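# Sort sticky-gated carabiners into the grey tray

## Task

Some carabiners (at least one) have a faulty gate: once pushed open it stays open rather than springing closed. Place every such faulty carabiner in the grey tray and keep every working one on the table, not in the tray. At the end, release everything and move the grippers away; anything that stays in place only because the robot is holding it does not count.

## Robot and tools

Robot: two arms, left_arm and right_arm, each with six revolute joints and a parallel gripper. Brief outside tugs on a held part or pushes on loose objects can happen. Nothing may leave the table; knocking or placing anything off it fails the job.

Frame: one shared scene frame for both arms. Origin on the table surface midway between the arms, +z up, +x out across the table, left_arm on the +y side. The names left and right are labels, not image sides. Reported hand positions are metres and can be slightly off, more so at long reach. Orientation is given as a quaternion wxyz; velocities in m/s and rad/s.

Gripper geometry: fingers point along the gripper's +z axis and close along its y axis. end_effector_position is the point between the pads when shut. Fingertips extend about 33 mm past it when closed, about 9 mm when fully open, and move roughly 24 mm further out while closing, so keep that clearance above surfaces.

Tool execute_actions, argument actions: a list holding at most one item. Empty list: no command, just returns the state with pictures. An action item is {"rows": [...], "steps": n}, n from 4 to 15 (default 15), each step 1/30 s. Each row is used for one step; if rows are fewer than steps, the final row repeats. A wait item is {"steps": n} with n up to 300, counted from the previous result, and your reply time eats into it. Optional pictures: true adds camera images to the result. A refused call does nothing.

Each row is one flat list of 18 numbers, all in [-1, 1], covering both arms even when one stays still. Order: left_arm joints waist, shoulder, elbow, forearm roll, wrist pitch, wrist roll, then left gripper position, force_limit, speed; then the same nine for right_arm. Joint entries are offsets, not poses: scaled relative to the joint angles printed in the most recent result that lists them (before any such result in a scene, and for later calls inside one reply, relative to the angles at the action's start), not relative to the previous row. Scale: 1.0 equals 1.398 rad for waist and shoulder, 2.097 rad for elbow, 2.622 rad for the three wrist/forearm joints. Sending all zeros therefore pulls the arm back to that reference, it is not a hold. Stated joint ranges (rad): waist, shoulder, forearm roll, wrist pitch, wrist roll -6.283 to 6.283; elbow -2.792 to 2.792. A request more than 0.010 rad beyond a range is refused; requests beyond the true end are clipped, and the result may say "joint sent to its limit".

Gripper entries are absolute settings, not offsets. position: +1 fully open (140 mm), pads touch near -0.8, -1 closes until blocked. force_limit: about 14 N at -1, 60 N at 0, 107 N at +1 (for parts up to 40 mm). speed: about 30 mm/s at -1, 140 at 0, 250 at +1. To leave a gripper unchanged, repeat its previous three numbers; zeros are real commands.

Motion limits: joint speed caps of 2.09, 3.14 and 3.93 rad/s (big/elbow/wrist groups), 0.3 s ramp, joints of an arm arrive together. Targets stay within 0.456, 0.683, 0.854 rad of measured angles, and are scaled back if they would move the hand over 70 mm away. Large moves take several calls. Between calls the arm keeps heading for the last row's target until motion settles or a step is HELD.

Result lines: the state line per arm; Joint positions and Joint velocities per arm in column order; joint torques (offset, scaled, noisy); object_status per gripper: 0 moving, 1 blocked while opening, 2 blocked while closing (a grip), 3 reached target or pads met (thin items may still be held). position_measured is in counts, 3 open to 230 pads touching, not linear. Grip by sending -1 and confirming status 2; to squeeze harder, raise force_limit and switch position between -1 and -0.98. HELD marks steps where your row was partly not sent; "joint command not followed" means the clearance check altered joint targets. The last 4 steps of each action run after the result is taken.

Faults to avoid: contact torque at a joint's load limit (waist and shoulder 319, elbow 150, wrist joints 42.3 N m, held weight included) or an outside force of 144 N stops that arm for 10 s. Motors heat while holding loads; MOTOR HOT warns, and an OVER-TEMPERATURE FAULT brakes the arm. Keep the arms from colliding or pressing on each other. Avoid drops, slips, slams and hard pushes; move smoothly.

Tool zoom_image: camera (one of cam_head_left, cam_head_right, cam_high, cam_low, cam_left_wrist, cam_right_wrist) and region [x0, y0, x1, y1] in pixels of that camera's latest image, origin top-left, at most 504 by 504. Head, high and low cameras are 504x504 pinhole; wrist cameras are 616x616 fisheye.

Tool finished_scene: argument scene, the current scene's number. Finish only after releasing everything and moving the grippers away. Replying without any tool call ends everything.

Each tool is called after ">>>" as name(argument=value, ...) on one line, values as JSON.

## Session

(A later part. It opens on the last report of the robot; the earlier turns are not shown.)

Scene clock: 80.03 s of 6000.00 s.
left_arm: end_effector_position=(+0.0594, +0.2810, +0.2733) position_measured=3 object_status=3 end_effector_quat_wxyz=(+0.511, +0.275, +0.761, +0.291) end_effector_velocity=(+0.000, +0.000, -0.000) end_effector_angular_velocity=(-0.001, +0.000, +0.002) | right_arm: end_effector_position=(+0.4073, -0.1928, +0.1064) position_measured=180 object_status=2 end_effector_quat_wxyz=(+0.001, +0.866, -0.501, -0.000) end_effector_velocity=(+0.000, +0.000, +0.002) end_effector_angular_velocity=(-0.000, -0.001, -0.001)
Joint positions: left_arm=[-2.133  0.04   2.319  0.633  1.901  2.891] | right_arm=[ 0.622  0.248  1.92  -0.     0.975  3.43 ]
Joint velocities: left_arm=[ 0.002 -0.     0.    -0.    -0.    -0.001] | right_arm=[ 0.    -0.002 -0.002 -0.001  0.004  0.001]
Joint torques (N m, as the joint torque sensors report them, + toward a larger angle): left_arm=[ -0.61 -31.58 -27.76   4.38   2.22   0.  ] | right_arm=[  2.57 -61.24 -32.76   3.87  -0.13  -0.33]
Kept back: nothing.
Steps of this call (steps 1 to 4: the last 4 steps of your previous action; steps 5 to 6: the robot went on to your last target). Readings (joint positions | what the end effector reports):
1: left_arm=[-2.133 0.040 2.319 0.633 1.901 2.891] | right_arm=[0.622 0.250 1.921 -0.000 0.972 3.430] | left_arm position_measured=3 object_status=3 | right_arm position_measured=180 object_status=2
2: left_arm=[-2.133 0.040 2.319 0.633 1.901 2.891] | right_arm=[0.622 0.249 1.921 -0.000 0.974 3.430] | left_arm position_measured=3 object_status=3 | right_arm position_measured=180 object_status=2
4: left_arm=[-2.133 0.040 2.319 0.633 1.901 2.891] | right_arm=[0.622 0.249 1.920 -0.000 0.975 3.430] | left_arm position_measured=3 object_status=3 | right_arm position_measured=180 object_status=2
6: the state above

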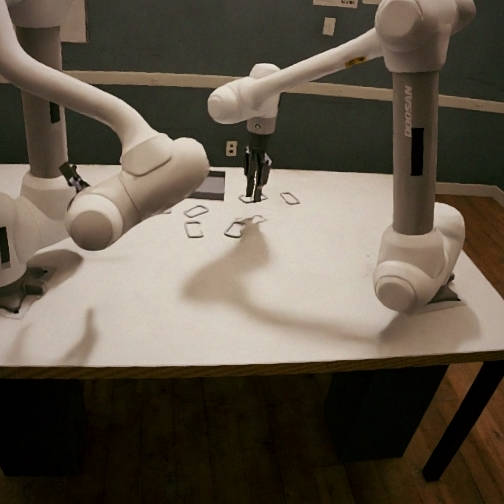

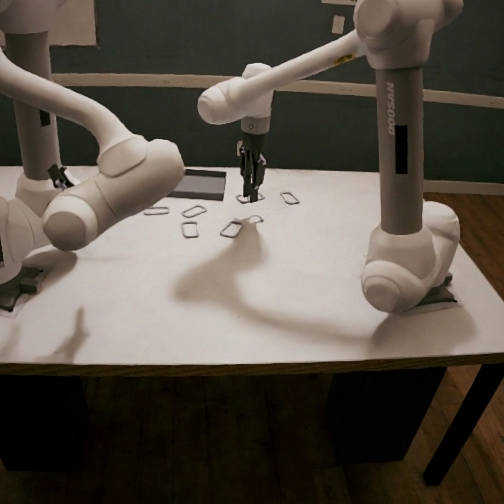

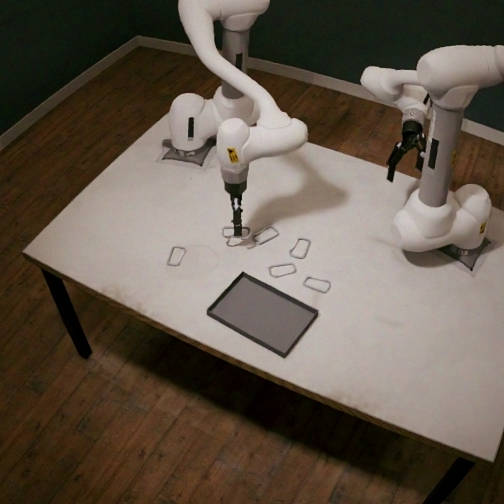

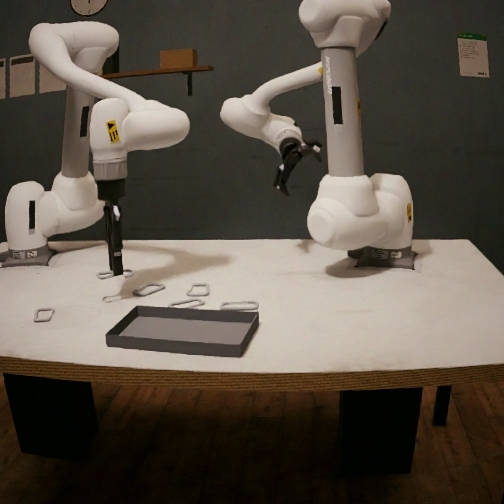

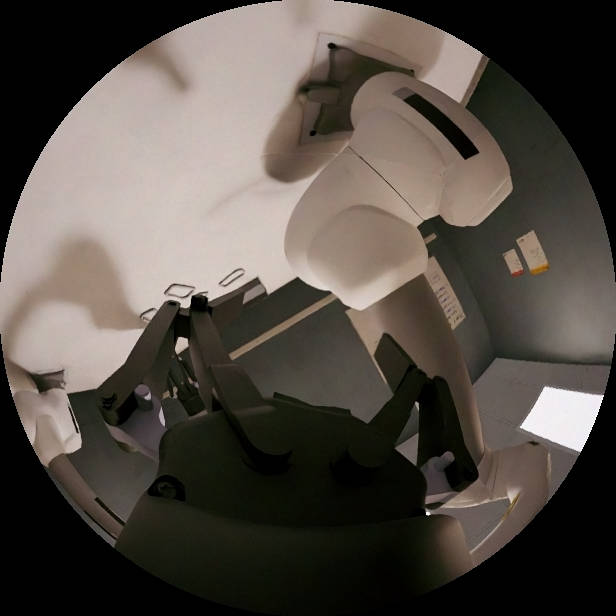

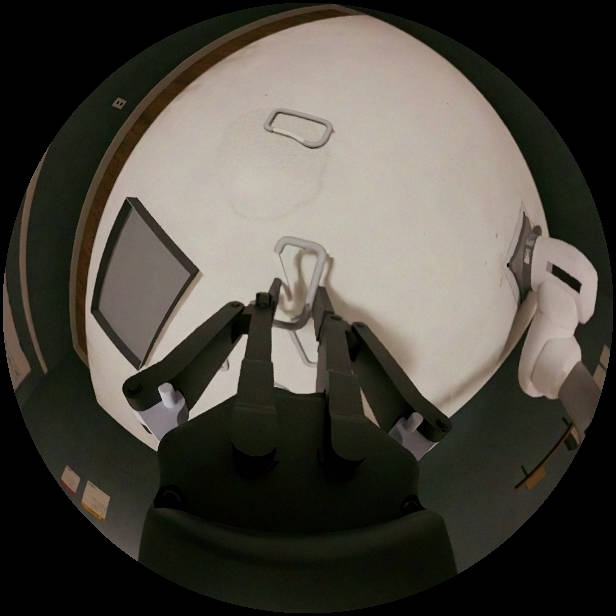

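>>> execute_actions(actions=[{"rows":[[0,0,0,0,0,0,1,0,0,-0.0132,0.328,-0.355,0,0.1085,0,-0.98,0.1,-0.5]],"steps":15}])

>>> execute_actions(actions=[{"steps":20}], pictures=true)

Scene clock: 80.90 s of 6000.00 s.
left_arm: end_effector_position=(+0.0594, +0.2810, +0.2733) position_measured=3 object_status=3 end_effector_quat_wxyz=(+0.511, +0.275, +0.761, +0.291) end_effector_velocity=(+0.000, +0.000, -0.000) end_effector_angular_velocity=(+0.001, +0.000, +0.001) | right_arm: end_effector_position=(+0.4960, -0.1064, +0.1200) position_measured=180 object_status=2 end_effector_quat_wxyz=(+0.003, +0.864, -0.504, -0.001) end_effector_velocity=(+0.292, +0.280, +0.034) end_effector_angular_velocity=(+0.009, -0.008, -0.023)
Joint positions: left_arm=[-2.133  0.04   2.319  0.633  1.901  2.891] | right_arm=[ 0.615  0.413  1.657 -0.     1.078  3.43 ]
Joint velocities: left_arm=[ 0.001  0.    -0.    -0.     0.     0.001] | right_arm=[-0.022  0.541 -0.886  0.     0.332  0.   ]
Joint torques (N m, as the joint torque sensors report them, + toward a larger angle): left_arm=[ -0.27 -31.43 -27.65   4.33   2.23   0.  ] | right_arm=[  0.88 -78.79 -35.23   3.5   -0.47  -0.27]
Steps of this call (steps 1 to 15: the robot went on to your last target; steps 16 to 26: the first 11 steps of this action). Readings (joint positions | what the end effector reports):
16: left_arm=[-2.133 0.040 2.319 0.633 1.901 2.891] | right_arm=[0.622 0.248 1.920 -0.000 0.976 3.430] | left_arm position_measured=3 object_status=3 | right_arm position_measured=180 object_status=2
17: left_arm=[-2.133 0.040 2.319 0.633 1.901 2.891] | right_arm=[0.622 0.251 1.914 -0.000 0.978 3.430] | left_arm position_measured=3 object_status=3 | right_arm position_measured=180 object_status=2
19: left_arm=[-2.133 0.040 2.319 0.633 1.901 2.891] | right_arm=[0.621 0.281 1.870 -0.000 0.997 3.430] | left_arm position_measured=3 object_status=3 | right_arm position_measured=180 object_status=2
23: left_arm=[-2.133 0.040 2.319 0.633 1.901 2.891] | right_arm=[0.618 0.359 1.746 -0.000 1.045 3.430] | left_arm position_measured=3 object_status=3 | right_arm position_measured=180 object_status=2
26: the state above

Scene clock: 81.57 s of 6000.00 s.
left_arm: end_effector_position=(+0.0594, +0.2810, +0.2733) position_measured=3 object_status=3 end_effector_quat_wxyz=(+0.511, +0.275, +0.761, +0.291) end_effector_velocity=(+0.000, +0.000, +0.000) end_effector_angular_velocity=(-0.002, +0.001, +0.000) | right_arm: end_effector_position=(+0.6408, +0.0278, +0.1201) position_measured=180 object_status=2 end_effector_quat_wxyz=(+0.000, +0.861, -0.509, -0.000) end_effector_velocity=(+0.005, +0.004, +0.002) end_effector_angular_velocity=(+0.003, -0.002, -0.002)
Joint positions: left_arm=[-2.133  0.04   2.319  0.633  1.901  2.891] | right_arm=[ 0.604  0.706  1.177 -0.     1.259  3.43 ]
Joint velocities: left_arm=[ 0.    -0.002  0.     0.     0.     0.   ] | right_arm=[-0.     0.007 -0.017  0.     0.006  0.001]
Joint torques (N m, as the joint torque sensors report them, + toward a larger angle): left_arm=[  0.09 -31.04 -27.74   4.43   2.22  -0.01] | right_arm=[   2.86 -107.    -38.19    4.26   -0.22   -0.42]
Kept back: nothing.
Steps of this call (steps 1 to 4: the last 4 steps of your previous action; steps 5 to 20: the robot went on to your last target). Readings (joint positions | what the end effector reports):
1: left_arm=[-2.133 0.040 2.319 0.633 1.901 2.891] | right_arm=[0.615 0.432 1.627 -0.000 1.090 3.430] | left_arm position_measured=3 object_status=3 | right_arm position_measured=180 object_status=2
2: left_arm=[-2.133 0.040 2.319 0.633 1.901 2.891] | right_arm=[0.614 0.450 1.596 -0.000 1.101 3.430] | left_arm position_measured=3 object_status=3 | right_arm position_measured=180 object_status=2
4: left_arm=[-2.133 0.040 2.319 0.633 1.901 2.891] | right_arm=[0.612 0.488 1.534 -0.000 1.125 3.430] | left_arm position_measured=3 object_status=3 | right_arm position_measured=180 object_status=2
8: left_arm=[-2.133 0.040 2.319 0.633 1.901 2.891] | right_arm=[0.609 0.566 1.406 -0.000 1.173 3.430] | left_arm position_measured=3 object_status=3 | right_arm position_measured=180 object_status=2
20: the state above

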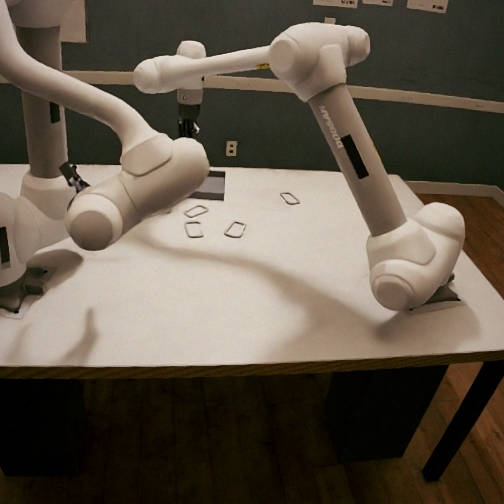

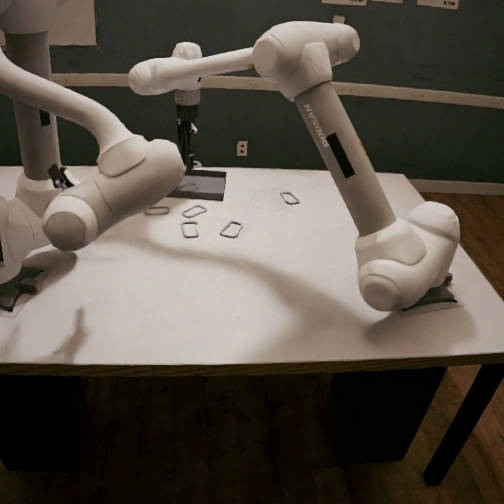

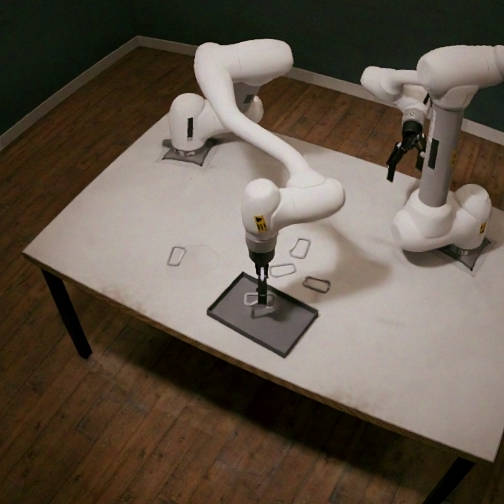

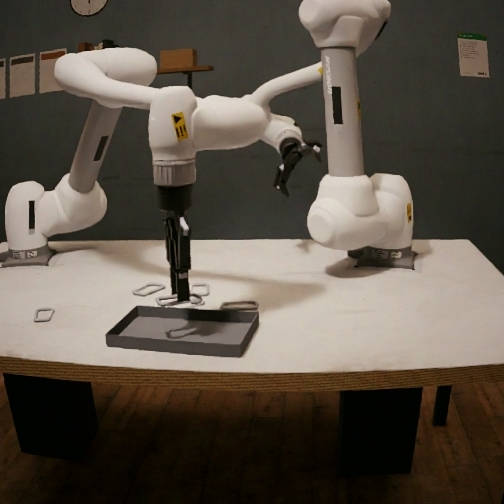

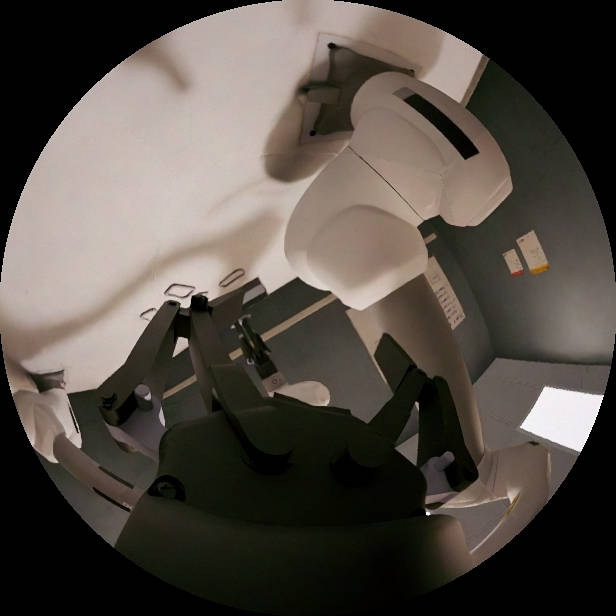

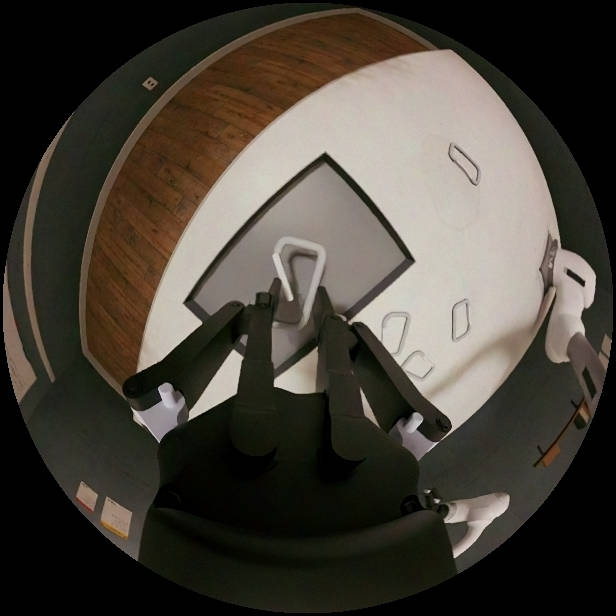

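>>> execute_actions(actions=[{"rows":[[0,0,0,0,0,0,1,0,0,0,0.030,0.026,0,-0.037,0,-0.98,0.1,-0.5]],"steps":15}])

>>> execute_actions(actions=[{"rows":[[0,0,0,0,0,0,1,0,0,0,0,0,0,0,0,0.2,0.1,0]],"steps":15}])

>>> execute_actions(actions=[{"rows":[[0,0,0,0,0,0,1,0,0,0,-0.030,-0.026,0,0.037,0,0.2,0.1,0]],"steps":15}], pictures=true)

Scene clock: 82.13 s of 6000.00 s.
left_arm: end_effector_position=(+0.0594, +0.2810, +0.2733) position_measured=3 object_status=3 end_effector_quat_wxyz=(+0.511, +0.275, +0.761, +0.291) end_effector_velocity=(-0.000, +0.000, -0.000) end_effector_angular_velocity=(-0.002, -0.000, +0.000) | right_arm: end_effector_position=(+0.6413, +0.0282, +0.0532) position_measured=180 object_status=2 end_effector_quat_wxyz=(-0.000, +0.861, -0.509, +0.000) end_effector_velocity=(-0.001, -0.001, -0.011) end_effector_angular_velocity=(-0.001, +0.001, -0.000)
Joint positions: left_arm=[-2.133  0.04   2.319  0.633  1.901  2.891] | right_arm=[ 0.603  0.747  1.231 -0.     1.163  3.43 ]
Joint velocities: left_arm=[-0.001  0.    -0.    -0.     0.    -0.003] | right_arm=[-0.     0.006  0.009 -0.    -0.014  0.   ]
Joint torques (N m, as the joint torque sensors report them, + toward a larger angle): left_arm=[  0.15 -31.1  -28.1    4.28   2.15   0.03] | right_arm=[   3.6  -114.42  -36.78    4.45    0.08   -0.24]
Steps of this call (steps 1 to 6: the robot went on to your last target; steps 7 to 17: the first 11 steps of this action). Readings (joint positions | what the end effector reports):
7: left_arm=[-2.133 0.040 2.319 0.633 1.901 2.891] | right_arm=[0.603 0.707 1.176 -0.000 1.260 3.430] | left_arm position_measured=3 object_status=3 | right_arm position_measured=180 object_status=2
8: left_arm=[-2.133 0.040 2.319 0.633 1.901 2.891] | right_arm=[0.603 0.709 1.179 0.000 1.253 3.430] | left_arm position_measured=3 object_status=3 | right_arm position_measured=180 object_status=2
10: left_arm=[-2.133 0.040 2.319 0.633 1.901 2.891] | right_arm=[0.603 0.729 1.205 0.000 1.208 3.430] | left_arm position_measured=3 object_status=3 | right_arm position_measured=180 object_status=2
14: left_arm=[-2.133 0.040 2.319 0.633 1.901 2.891] | right_arm=[0.603 0.747 1.229 -0.000 1.166 3.430] | left_arm position_measured=3 object_status=3 | right_arm position_measured=180 object_status=2
17: the state above

Scene clock: 82.63 s of 6000.00 s.
left_arm: end_effector_position=(+0.0594, +0.2810, +0.2733) position_measured=3 object_status=3 end_effector_quat_wxyz=(+0.511, +0.275, +0.761, +0.291) end_effector_velocity=(-0.001, -0.000, -0.000) end_effector_angular_velocity=(+0.002, -0.001, -0.002) | right_arm: end_effector_position=(+0.6413, +0.0282, +0.0525) position_measured=109 object_status=0 end_effector_quat_wxyz=(-0.000, +0.861, -0.509, +0.000) end_effector_velocity=(+0.000, -0.000, -0.001) end_effector_angular_velocity=(-0.001, +0.000, +0.001)
Joint positions: left_arm=[-2.133  0.04   2.319  0.633  1.901  2.891] | right_arm=[ 0.603  0.748  1.231 -0.     1.162  3.43 ]
Joint velocities: left_arm=[-0.002  0.002 -0.    -0.    -0.     0.001] | right_arm=[-0.     0.002 -0.    -0.001 -0.    -0.   ]
Joint torques (N m, as the joint torque sensors report them, + toward a larger angle): left_arm=[  0.   -30.89 -27.7    4.43   2.19  -0.04] | right_arm=[   2.16 -111.37  -36.56    4.14   -0.35   -0.32]
Steps of this call (steps 1 to 4: the last 4 steps of your previous action; steps 5 to 15: the first 11 steps of this action, its rows measured from where the robot was after step 4). Readings (joint positions | what the end effector reports):
4: left_arm=[-2.133 0.040 2.319 0.633 1.901 2.891] | right_arm=[0.603 0.748 1.231 -0.000 1.162 3.430] | left_arm position_measured=3 object_status=3 | right_arm position_measured=180 object_status=2
5: left_arm=[-2.133 0.040 2.319 0.633 1.901 2.891] | right_arm=[0.603 0.748 1.231 -0.000 1.162 3.430] | left_arm position_measured=3 object_status=3 | right_arm position_measured=180 object_status=0
6: left_arm=[-2.133 0.040 2.319 0.633 1.901 2.891] | right_arm=[0.603 0.748 1.231 -0.000 1.162 3.430] | left_arm position_measured=3 object_status=3 | right_arm position_measured=180 object_status=0
8: left_arm=[-2.133 0.040 2.319 0.633 1.901 2.891] | right_arm=[0.603 0.748 1.231 -0.000 1.162 3.430] | left_arm position_measured=3 object_status=3 | right_arm position_measured=162 object_status=0
12: left_arm=[-2.133 0.040 2.319 0.633 1.901 2.891] | right_arm=[0.603 0.748 1.231 -0.000 1.162 3.430] | left_arm position_measured=3 object_status=3 | right_arm position_measured=132 object_status=0
15: the state above

Scene clock: 83.13 s of 6000.00 s.
left_arm: end_effector_position=(+0.0594, +0.2810, +0.2733) position_measured=3 object_status=3 end_effector_quat_wxyz=(+0.511, +0.275, +0.761, +0.291) end_effector_velocity=(+0.001, +0.000, -0.000) end_effector_angular_velocity=(+0.001, +0.001, +0.003) | right_arm: end_effector_position=(+0.6408, +0.0277, +0.1194) position_measured=104 object_status=3 end_effector_quat_wxyz=(+0.000, +0.861, -0.509, -0.000) end_effector_velocity=(+0.000, +0.000, +0.012) end_effector_angular_velocity=(+0.002, -0.003, +0.001)
Joint positions: left_arm=[-2.133  0.04   2.319  0.633  1.901  2.891] | right_arm=[0.603 0.707 1.177 0.    1.258 3.43 ]
Joint velocities: left_arm=[ 0.003 -0.001 -0.    -0.001 -0.     0.001] | right_arm=[ 0.    -0.008 -0.009 -0.     0.014 -0.   ]
Joint torques (N m, as the joint torque sensors report them, + toward a larger angle): left_arm=[  0.58 -30.63 -27.85   4.36   2.2    0.02] | right_arm=[   2.62 -106.41  -37.16    4.46   -0.4    -0.09]
Steps of this call (steps 1 to 4: the last 4 steps of your previous action; steps 5 to 15: the first 11 steps of this action, its rows measured from where the robot was after step 4). Readings (joint positions | what the end effector reports):
4: left_arm=[-2.133 0.040 2.319 0.633 1.901 2.891] | right_arm=[0.603 0.748 1.231 -0.000 1.162 3.430] | left_arm position_measured=3 object_status=3 | right_arm position_measured=104 object_status=0
5: left_arm=[-2.133 0.040 2.319 0.633 1.901 2.891] | right_arm=[0.603 0.748 1.231 -0.000 1.162 3.430] | left_arm position_measured=3 object_status=3 | right_arm position_measured=104 object_status=0
6: left_arm=[-2.133 0.040 2.319 0.633 1.901 2.891] | right_arm=[0.603 0.746 1.228 -0.000 1.169 3.430] | left_arm position_measured=3 object_status=3 | right_arm position_measured=104 object_status=0
8: left_arm=[-2.133 0.040 2.319 0.633 1.901 2.891] | right_arm=[0.603 0.726 1.202 -0.000 1.214 3.430] | left_arm position_measured=3 object_status=3 | right_arm position_measured=104 object_status=3
12: left_arm=[-2.133 0.040 2.319 0.633 1.901 2.891] | right_arm=[0.603 0.708 1.179 0.000 1.255 3.430] | left_arm position_measured=3 object_status=3 | right_arm position_measured=104 object_status=3
15: the state above

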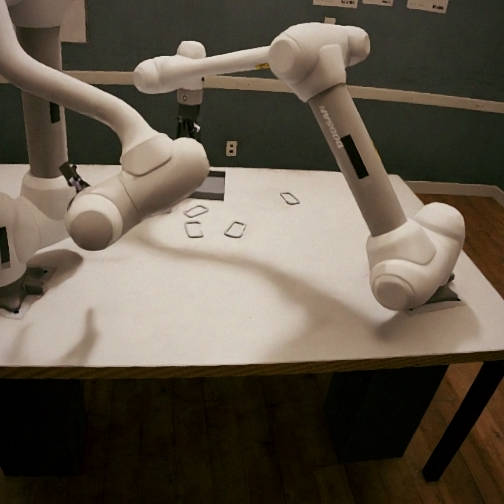

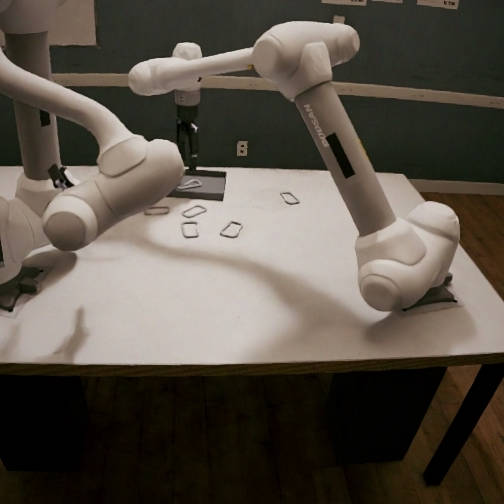

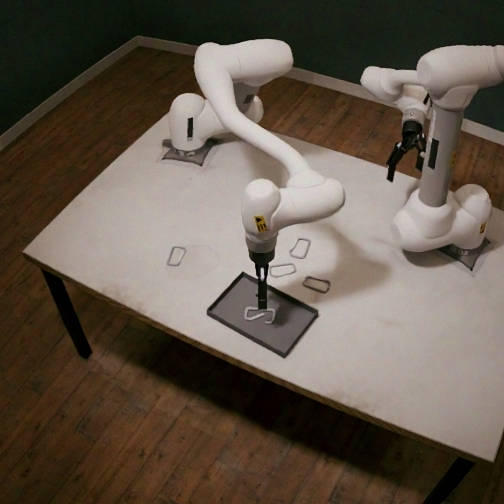

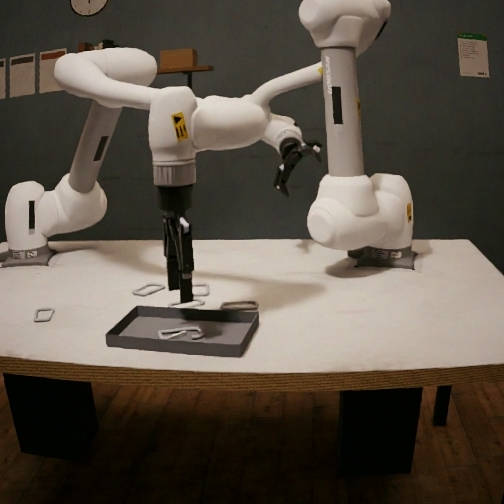

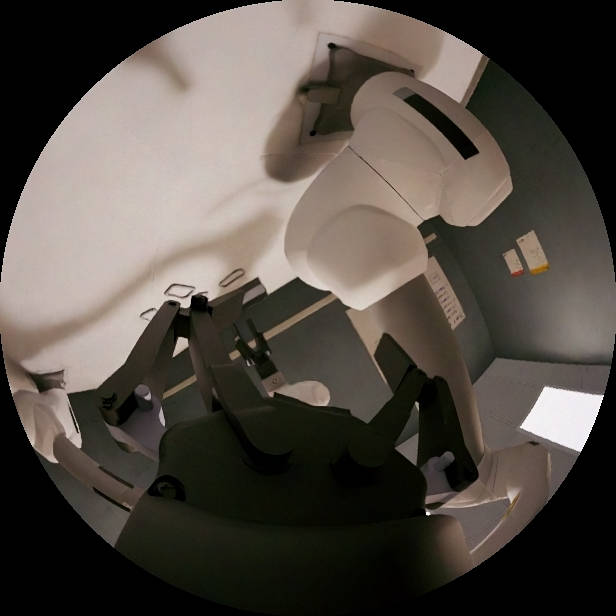

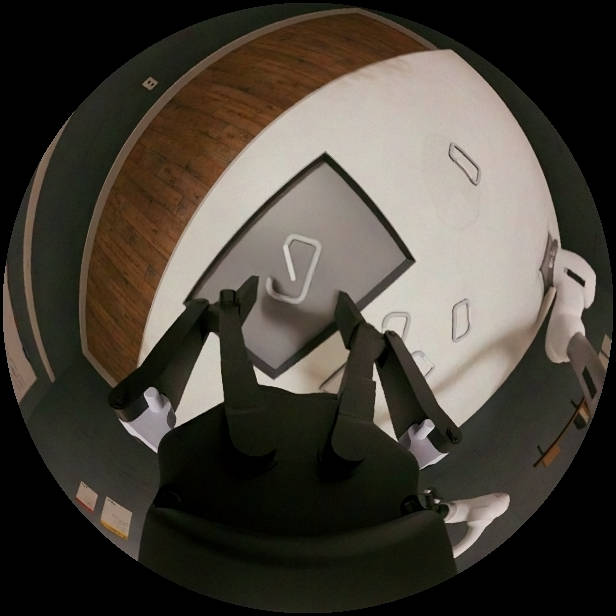

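>>> execute_actions(actions=[{"rows":[[0,0,0,0,0,0,1,0,0,0.112,-0.295,0.352,0,-0.125,-0.99,0.2,-0.8,0]],"steps":15}])

>>> execute_actions(actions=[{"steps":14}])

Scene clock: 84.17 s of 6000.00 s.
left_arm: end_effector_position=(+0.0594, +0.2810, +0.2733) position_measured=3 object_status=3 end_effector_quat_wxyz=(+0.511, +0.275, +0.761, +0.291) end_effector_velocity=(-0.001, -0.000, +0.000) end_effector_angular_velocity=(+0.000, -0.001, -0.003) | right_arm: end_effector_position=(+0.5334, -0.0113, +0.1157) position_measured=104 object_status=3 end_effector_quat_wxyz=(-0.003, +0.949, -0.314, +0.001) end_effector_velocity=(-0.336, -0.159, -0.039) end_effector_angular_velocity=(-0.011, -0.002, +1.535)
Joint positions: left_arm=[-2.133  0.04   2.319  0.633  1.901  2.891] | right_arm=[ 0.662  0.55   1.451 -0.     1.135  3.062]
Joint velocities: left_arm=[-0.002  0.    -0.     0.001  0.     0.001] | right_arm=[ 0.177 -0.465  0.837  0.    -0.366 -1.358]
Joint torques (N m, as the joint torque sensors report them, + toward a larger angle): left_arm=[ -1.11 -31.19 -27.86   4.39   2.17  -0.04] | right_arm=[  0.33 -90.5  -37.46   3.83  -0.23  -0.37]
Steps of this call (steps 1 to 4: the last 4 steps of your previous action; steps 5 to 15: the robot went on to your last target; steps 16 to 20: nothing new was sent; steps 21 to 31: the first 11 steps of this action). Readings (joint positions | what the end effector reports):
21: left_arm=[-2.133 0.040 2.319 0.633 1.901 2.891] | right_arm=[0.603 0.706 1.177 -0.000 1.259 3.430] | left_arm position_measured=3 object_status=3 | right_arm position_measured=104 object_status=3
22: left_arm=[-2.133 0.040 2.319 0.633 1.901 2.891] | right_arm=[0.604 0.703 1.182 -0.000 1.257 3.423] | left_arm position_measured=3 object_status=3 | right_arm position_measured=104 object_status=3
24: left_arm=[-2.133 0.040 2.319 0.633 1.901 2.891] | right_arm=[0.614 0.676 1.227 -0.000 1.234 3.367] | left_arm position_measured=3 object_status=3 | right_arm position_measured=104 object_status=3
28: left_arm=[-2.133 0.040 2.319 0.633 1.901 2.891] | right_arm=[0.644 0.598 1.363 -0.000 1.173 3.193] | left_arm position_measured=3 object_status=3 | right_arm position_measured=104 object_status=3
31: the state above

Scene clock: 84.63 s of 6000.00 s.
left_arm: end_effector_position=(+0.0594, +0.2810, +0.2733) position_measured=3 object_status=3 end_effector_quat_wxyz=(+0.511, +0.275, +0.761, +0.291) end_effector_velocity=(-0.000, -0.000, +0.000) end_effector_angular_velocity=(-0.000, +0.000, -0.001) | right_arm: end_effector_position=(+0.3989, -0.0912, +0.0924) position_measured=104 object_status=3 end_effector_quat_wxyz=(-0.001, +0.987, +0.162, +0.001) end_effector_velocity=(-0.225, -0.161, -0.049) end_effector_angular_velocity=(-0.009, -0.003, +2.831)
Joint positions: left_arm=[-2.133  0.04   2.319  0.633  1.901  2.891] | right_arm=[ 0.733  0.365  1.786 -0.     0.987  2.168]
Joint velocities: left_arm=[-0.001 -0.    -0.     0.     0.     0.   ] | right_arm=[ 0.119 -0.312  0.565 -0.    -0.247 -2.712]
Joint torques (N m, as the joint torque sensors report them, + toward a larger angle): left_arm=[  0.5  -31.1  -27.37   4.24   2.23   0.15] | right_arm=[  1.34 -71.82 -34.27   3.92  -0.14  -0.53]
Kept back: nothing.
Steps of this call (steps 1 to 4: the last 4 steps of your previous action; steps 5 to 14: the robot went on to your last target). Readings (joint positions | what the end effector reports):
1: left_arm=[-2.133 0.040 2.319 0.633 1.901 2.891] | right_arm=[0.668 0.534 1.479 -0.000 1.122 3.014] | left_arm position_measured=3 object_status=3 | right_arm position_measured=104 object_status=3
2: left_arm=[-2.133 0.040 2.319 0.633 1.901 2.891] | right_arm=[0.674 0.519 1.506 -0.000 1.110 2.966] | left_arm position_measured=3 object_status=3 | right_arm position_measured=104 object_status=3
4: left_arm=[-2.133 0.040 2.319 0.633 1.901 2.891] | right_arm=[0.685 0.490 1.559 -0.000 1.087 2.862] | left_arm position_measured=3 object_status=3 | right_arm position_measured=104 object_status=3
8: left_arm=[-2.133 0.040 2.319 0.633 1.901 2.891] | right_arm=[0.706 0.436 1.658 -0.000 1.044 2.628] | left_arm position_measured=3 object_status=3 | right_arm position_measured=104 object_status=3
14: the state above

>>> execute_actions(actions=[{"rows":[[0,0,0,0,0,0,1,0,0,0.0193,-0.050,0.0615,0,-0.0214,-0.8345,0.2,-0.8,0]],"steps":15}])

>>> execute_actions(actions=[{"steps":15}], pictures=true)

>>> zoom_image(camera="cam_right_wrist", region=[200,200,400,400])

Scene clock: 85.13 s of 6000.00 s.
left_arm: end_effector_position=(+0.0594, +0.2810, +0.2733) position_measured=3 object_status=3 end_effector_quat_wxyz=(+0.511, +0.275, +0.761, +0.291) end_effector_velocity=(+0.000, +0.000, -0.000) end_effector_angular_velocity=(+0.001, +0.001, +0.001) | right_arm: end_effector_position=(+0.3489, -0.1294, +0.0798) position_measured=104 object_status=3 end_effector_quat_wxyz=(-0.000, +0.544, +0.839, -0.000) end_effector_velocity=(-0.010, -0.009, -0.004) end_effector_angular_velocity=(-0.002, +0.002, +3.180)
Joint positions: left_arm=[-2.133  0.04   2.319  0.633  1.901  2.891] | right_arm=[0.759 0.297 1.912 0.    0.933 0.528]
Joint velocities: left_arm=[ 0.001 -0.    -0.    -0.001 -0.     0.001] | right_arm=[ 0.005 -0.012  0.027  0.001 -0.011 -3.175]
Joint torques (N m, as the joint torque sensors report them, + toward a larger angle): left_arm=[ -0.23 -31.86 -27.7    4.3    2.26   0.05] | right_arm=[  4.85 -65.82 -31.79   3.81  -0.31  -0.46]
Steps of this call (steps 1 to 4: the robot went on to your last target; steps 5 to 15: the first 11 steps of this action). Readings (joint positions | what the end effector reports):
5: left_arm=[-2.133 0.040 2.319 0.633 1.901 2.891] | right_arm=[0.750 0.321 1.866 0.000 0.952 1.641] | left_arm position_measured=3 object_status=3 | right_arm position_measured=104 object_status=3
6: left_arm=[-2.133 0.040 2.319 0.633 1.901 2.891] | right_arm=[0.752 0.315 1.877 0.000 0.948 1.529] | left_arm position_measured=3 object_status=3 | right_arm position_measured=104 object_status=3
8: left_arm=[-2.133 0.040 2.319 0.633 1.901 2.891] | right_arm=[0.755 0.307 1.893 0.000 0.941 1.306] | left_arm position_measured=3 object_status=3 | right_arm position_measured=104 object_status=3
12: left_arm=[-2.133 0.040 2.319 0.633 1.901 2.891] | right_arm=[0.758 0.299 1.908 0.000 0.934 0.860] | left_arm position_measured=3 object_status=3 | right_arm position_measured=104 object_status=3
15: the state above

Scene clock: 85.63 s of 6000.00 s.
left_arm: end_effector_position=(+0.0594, +0.2810, +0.2733) position_measured=3 object_status=3 end_effector_quat_wxyz=(+0.511, +0.275, +0.761, +0.291) end_effector_velocity=(+0.000, -0.000, +0.001) end_effector_angular_velocity=(-0.003, +0.001, -0.000) | right_arm: end_effector_position=(+0.3479, -0.1304, +0.0794) position_measured=104 object_status=3 end_effector_quat_wxyz=(-0.000, +0.297, +0.955, -0.000) end_effector_velocity=(+0.000, +0.000, +0.000) end_effector_angular_velocity=(+0.000, -0.001, +0.003)
Joint positions: left_arm=[-2.133  0.04   2.319  0.633  1.901  2.891] | right_arm=[ 0.76   0.295  1.915 -0.     0.931 -0.02 ]
Joint velocities: left_arm=[ 0.    -0.002 -0.     0.001 -0.    -0.001] | right_arm=[-0.     0.    -0.001 -0.    -0.    -0.003]
Joint torques (N m, as the joint torque sensors report them, + toward a larger angle): left_arm=[ -0.17 -30.81 -27.79   4.42   2.24   0.  ] | right_arm=[  3.28 -64.17 -31.71   3.7   -0.07  -0.09]
Kept back: nothing.
Steps of this call (steps 1 to 4: the last 4 steps of your previous action; steps 5 to 15: the robot went on to your last target). Readings (joint positions | what the end effector reports):
1: left_arm=[-2.133 0.040 2.319 0.633 1.901 2.891] | right_arm=[0.759 0.296 1.913 0.000 0.932 0.423] | left_arm position_measured=3 object_status=3 | right_arm position_measured=104 object_status=3
2: left_arm=[-2.133 0.040 2.319 0.633 1.901 2.891] | right_arm=[0.760 0.296 1.914 0.000 0.932 0.326] | left_arm position_measured=3 object_status=3 | right_arm position_measured=104 object_status=3
4: left_arm=[-2.133 0.040 2.319 0.633 1.901 2.891] | right_arm=[0.760 0.296 1.915 0.000 0.932 0.165] | left_arm position_measured=3 object_status=3 | right_arm position_measured=104 object_status=3
8: left_arm=[-2.133 0.040 2.319 0.633 1.901 2.891] | right_arm=[0.760 0.295 1.915 0.000 0.931 -0.006] | left_arm position_measured=3 object_status=3 | right_arm position_measured=104 object_status=3
15: the state above

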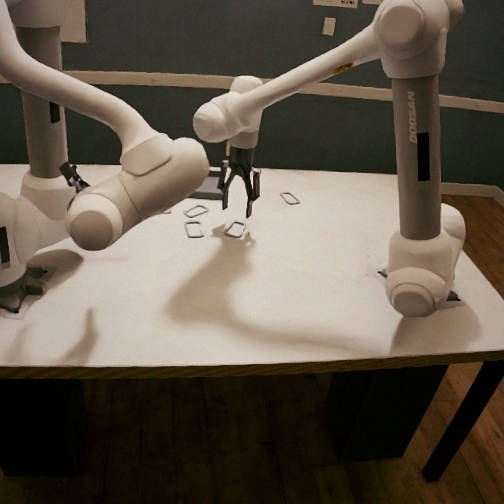

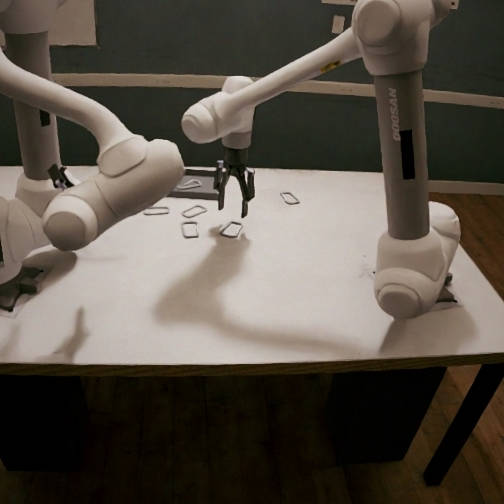

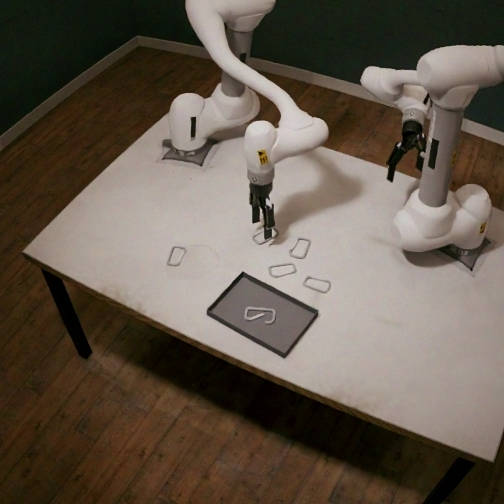

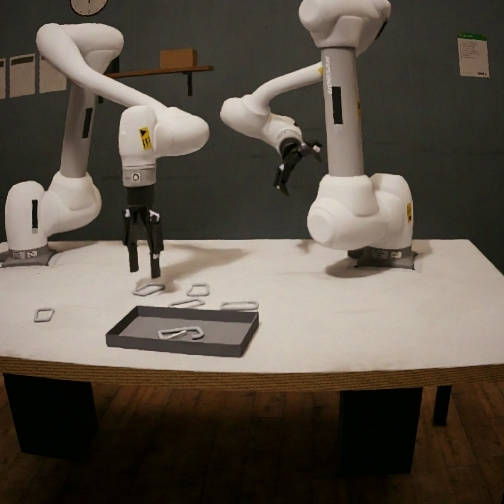

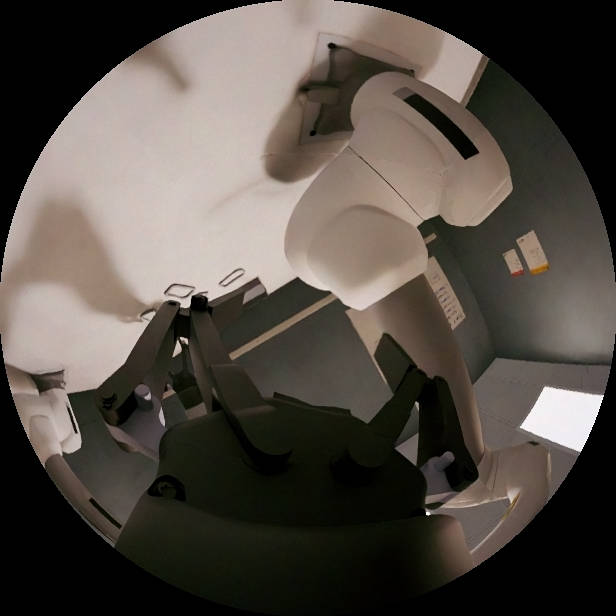

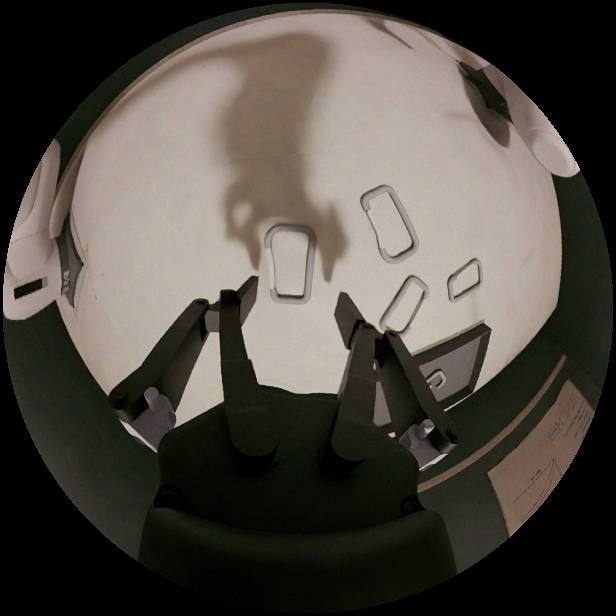

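Region (200, 200, 400, 400) of cam_right_wrist's 616x616 image, scaled by 2.520, with more detail than that image has.

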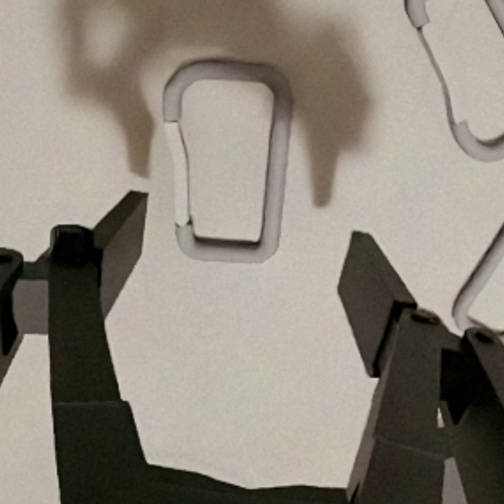

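>>> execute_actions(actions=[{"rows":[[0,0,0,0,0,0,1,0,0,0.0124,-0.0079,0.0076,0,-0.0016,0.026,0.2,-0.8,0],[0,0,0,0,0,0,1,0,0,0.0124,-0.0079,0.0076,0,-0.0016,0.026,0.2,-0.8,0],[0,0,0,0,0,0,1,0,0,0.0124,-0.0079,0.0076,0,-0.0016,0.026,0.2,-0.8,0],[0,0,0,0,0,0,1,0,0,0.0124,-0.0079,0.0076,0,-0.0016,0.026,0.2,-0.8,0],[0,0,0,0,0,0,1,0,0,0.0124,0.0258,0.0229,0,-0.0317,0.026,0.2,-0.8,0]],"steps":15}])

>>> execute_actions(actions=[{"rows":[[0,0,0,0,0,0,1,0,0,0,0,0,0,0,0,-0.3,-0.8,-0.2]],"steps":15}], pictures=true)

>>> zoom_image(camera="cam_right_wrist", region=[200,200,400,400])

Scene clock: 86.40 s of 6000.00 s.
left_arm: end_effector_position=(+0.0594, +0.2810, +0.2733) position_measured=3 object_status=3 end_effector_quat_wxyz=(+0.511, +0.275, +0.761, +0.291) end_effector_velocity=(+0.000, +0.000, +0.000) end_effector_angular_velocity=(-0.001, +0.000, +0.001) | right_arm: end_effector_position=(+0.3338, -0.1317, +0.0389) position_measured=104 object_status=3 end_effector_quat_wxyz=(-0.000, +0.321, +0.947, -0.001) end_effector_velocity=(-0.000, +0.003, -0.045) end_effector_angular_velocity=(+0.009, -0.006, -0.009)
Joint positions: left_arm=[-2.133  0.04   2.319  0.633  1.901  2.891] | right_arm=[ 0.777  0.328  1.961 -0.     0.854  0.048]
Joint velocities: left_arm=[ 0.001 -0.001  0.     0.     0.    -0.   ] | right_arm=[ 0.003  0.05   0.033  0.    -0.095  0.012]
Joint torques (N m, as the joint torque sensors report them, + toward a larger angle): left_arm=[ -0.03 -31.39 -28.03   4.37   2.3    0.  ] | right_arm=[  4.38 -83.65 -36.38   3.68   0.    -0.41]
Steps of this call (steps 1 to 12: the robot went on to your last target; steps 13 to 23: the first 11 steps of this action). Readings (joint positions | what the end effector reports):
13: left_arm=[-2.133 0.040 2.319 0.633 1.901 2.891] | right_arm=[0.760 0.295 1.915 -0.000 0.931 -0.020] | left_arm position_measured=3 object_status=3 | right_arm position_measured=104 object_status=3
14: left_arm=[-2.133 0.040 2.319 0.633 1.901 2.891] | right_arm=[0.761 0.294 1.917 -0.000 0.931 -0.015] | left_arm position_measured=3 object_status=3 | right_arm position_measured=104 object_status=3
16: left_arm=[-2.133 0.040 2.319 0.633 1.901 2.891] | right_arm=[0.770 0.289 1.925 -0.000 0.929 0.021] | left_arm position_measured=3 object_status=3 | right_arm position_measured=104 object_status=3
20: left_arm=[-2.133 0.040 2.319 0.633 1.901 2.891] | right_arm=[0.776 0.309 1.948 -0.000 0.884 0.044] | left_arm position_measured=3 object_status=3 | right_arm position_measured=104 object_status=3
23: the state above

Scene clock: 86.90 s of 6000.00 s.
left_arm: end_effector_position=(+0.0594, +0.2810, +0.2733) position_measured=3 object_status=3 end_effector_quat_wxyz=(+0.511, +0.275, +0.761, +0.291) end_effector_velocity=(-0.000, +0.000, -0.000) end_effector_angular_velocity=(-0.000, -0.000, +0.001) | right_arm: end_effector_position=(+0.3338, -0.1316, +0.0365) position_measured=154 object_status=0 end_effector_quat_wxyz=(-0.000, +0.321, +0.947, -0.001) end_effector_velocity=(-0.000, -0.000, +0.000) end_effector_angular_velocity=(+0.001, -0.000, -0.001)
Joint positions: left_arm=[-2.133  0.04   2.319  0.633  1.901  2.891] | right_arm=[ 0.777  0.331  1.963 -0.     0.849  0.048]
Joint velocities: left_arm=[-0.     0.001  0.    -0.001 -0.    -0.001] | right_arm=[-0.    -0.001  0.     0.    -0.     0.001]
Joint torques (N m, as the joint torque sensors report them, + toward a larger angle): left_arm=[  0.55 -31.73 -27.62   4.35   2.27   0.  ] | right_arm=[  4.06 -51.85 -18.67   3.2    0.19  -0.34]
Steps of this call (steps 1 to 4: the last 4 steps of your previous action; steps 5 to 15: the first 11 steps of this action, its rows measured from where the robot was after step 4). Readings (joint positions | what the end effector reports):
4: left_arm=[-2.133 0.040 2.319 0.633 1.901 2.891] | right_arm=[0.777 0.331 1.963 -0.000 0.849 0.048] | left_arm position_measured=3 object_status=3 | right_arm position_measured=104 object_status=3
5: left_arm=[-2.133 0.040 2.319 0.633 1.901 2.891] | right_arm=[0.777 0.331 1.963 -0.000 0.849 0.048] | left_arm position_measured=3 object_status=3 | right_arm position_measured=104 object_status=0
6: left_arm=[-2.133 0.040 2.319 0.633 1.901 2.891] | right_arm=[0.777 0.331 1.963 -0.000 0.849 0.048] | left_arm position_measured=3 object_status=3 | right_arm position_measured=106 object_status=0
8: left_arm=[-2.133 0.040 2.319 0.633 1.901 2.891] | right_arm=[0.777 0.331 1.963 -0.000 0.849 0.048] | left_arm position_measured=3 object_status=3 | right_arm position_measured=119 object_status=0
12: left_arm=[-2.133 0.040 2.319 0.633 1.901 2.891] | right_arm=[0.777 0.331 1.963 -0.000 0.849 0.048] | left_arm position_measured=3 object_status=3 | right_arm position_measured=144 object_status=0
15: the state above

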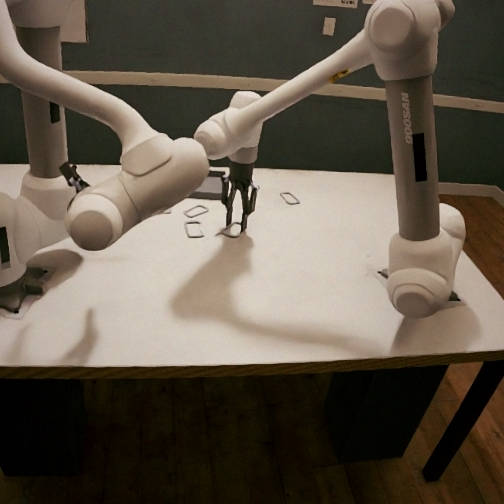

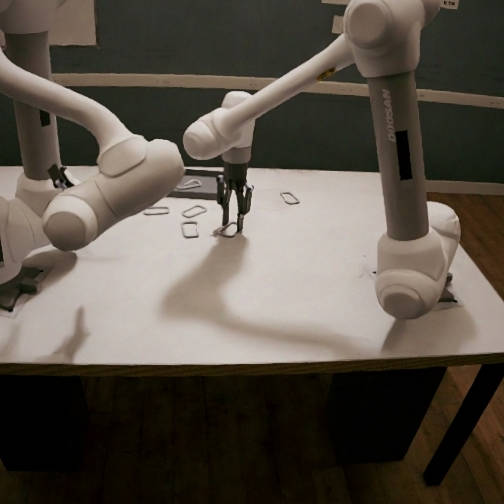

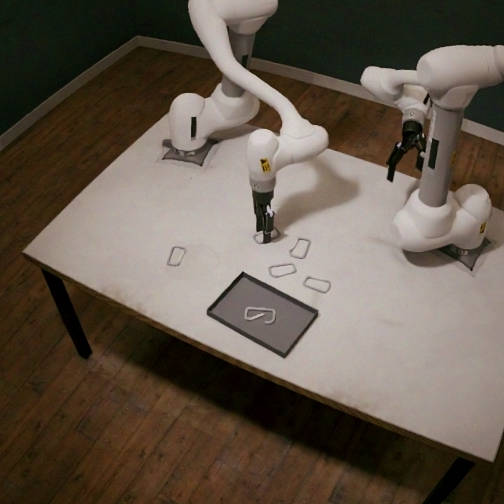

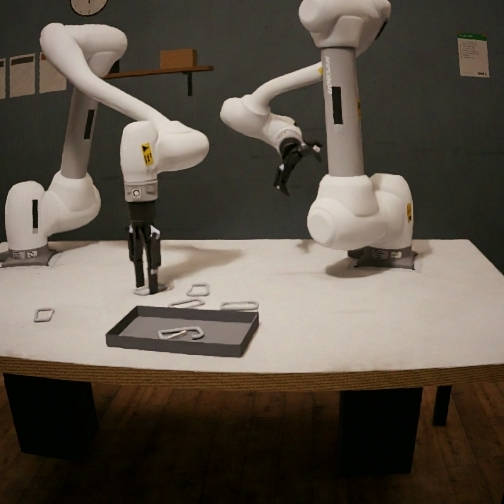

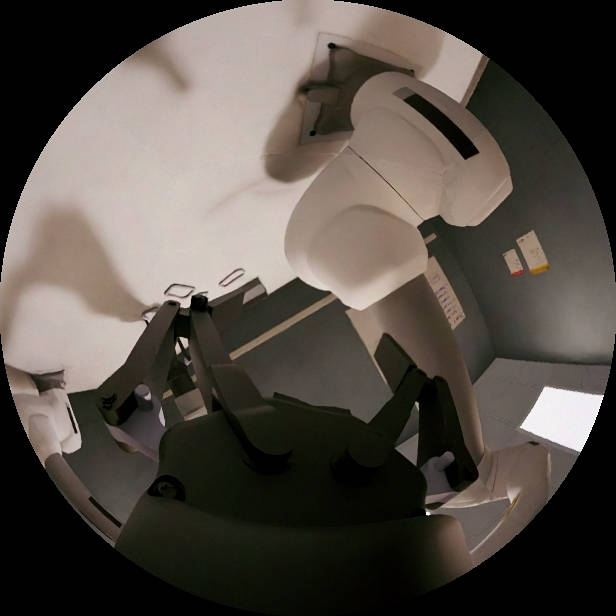

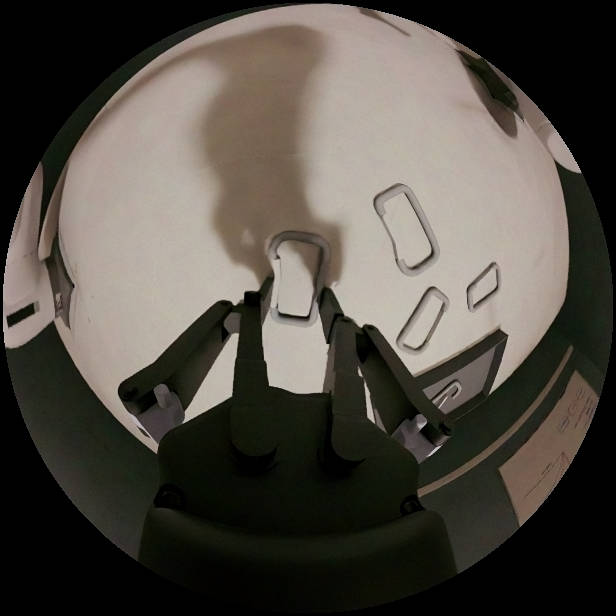

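Region (200, 200, 400, 400) of cam_right_wrist's 616x616 image, scaled by 2.520, with more detail than that image has.

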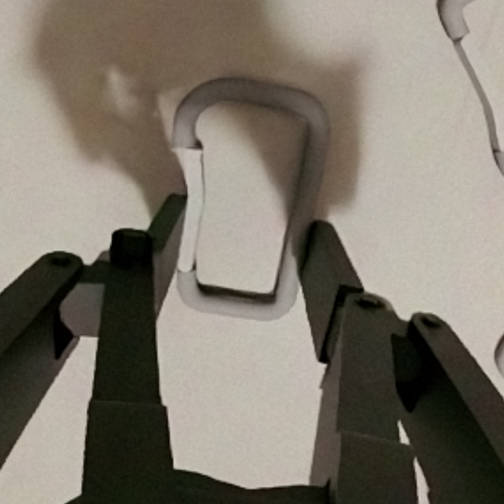

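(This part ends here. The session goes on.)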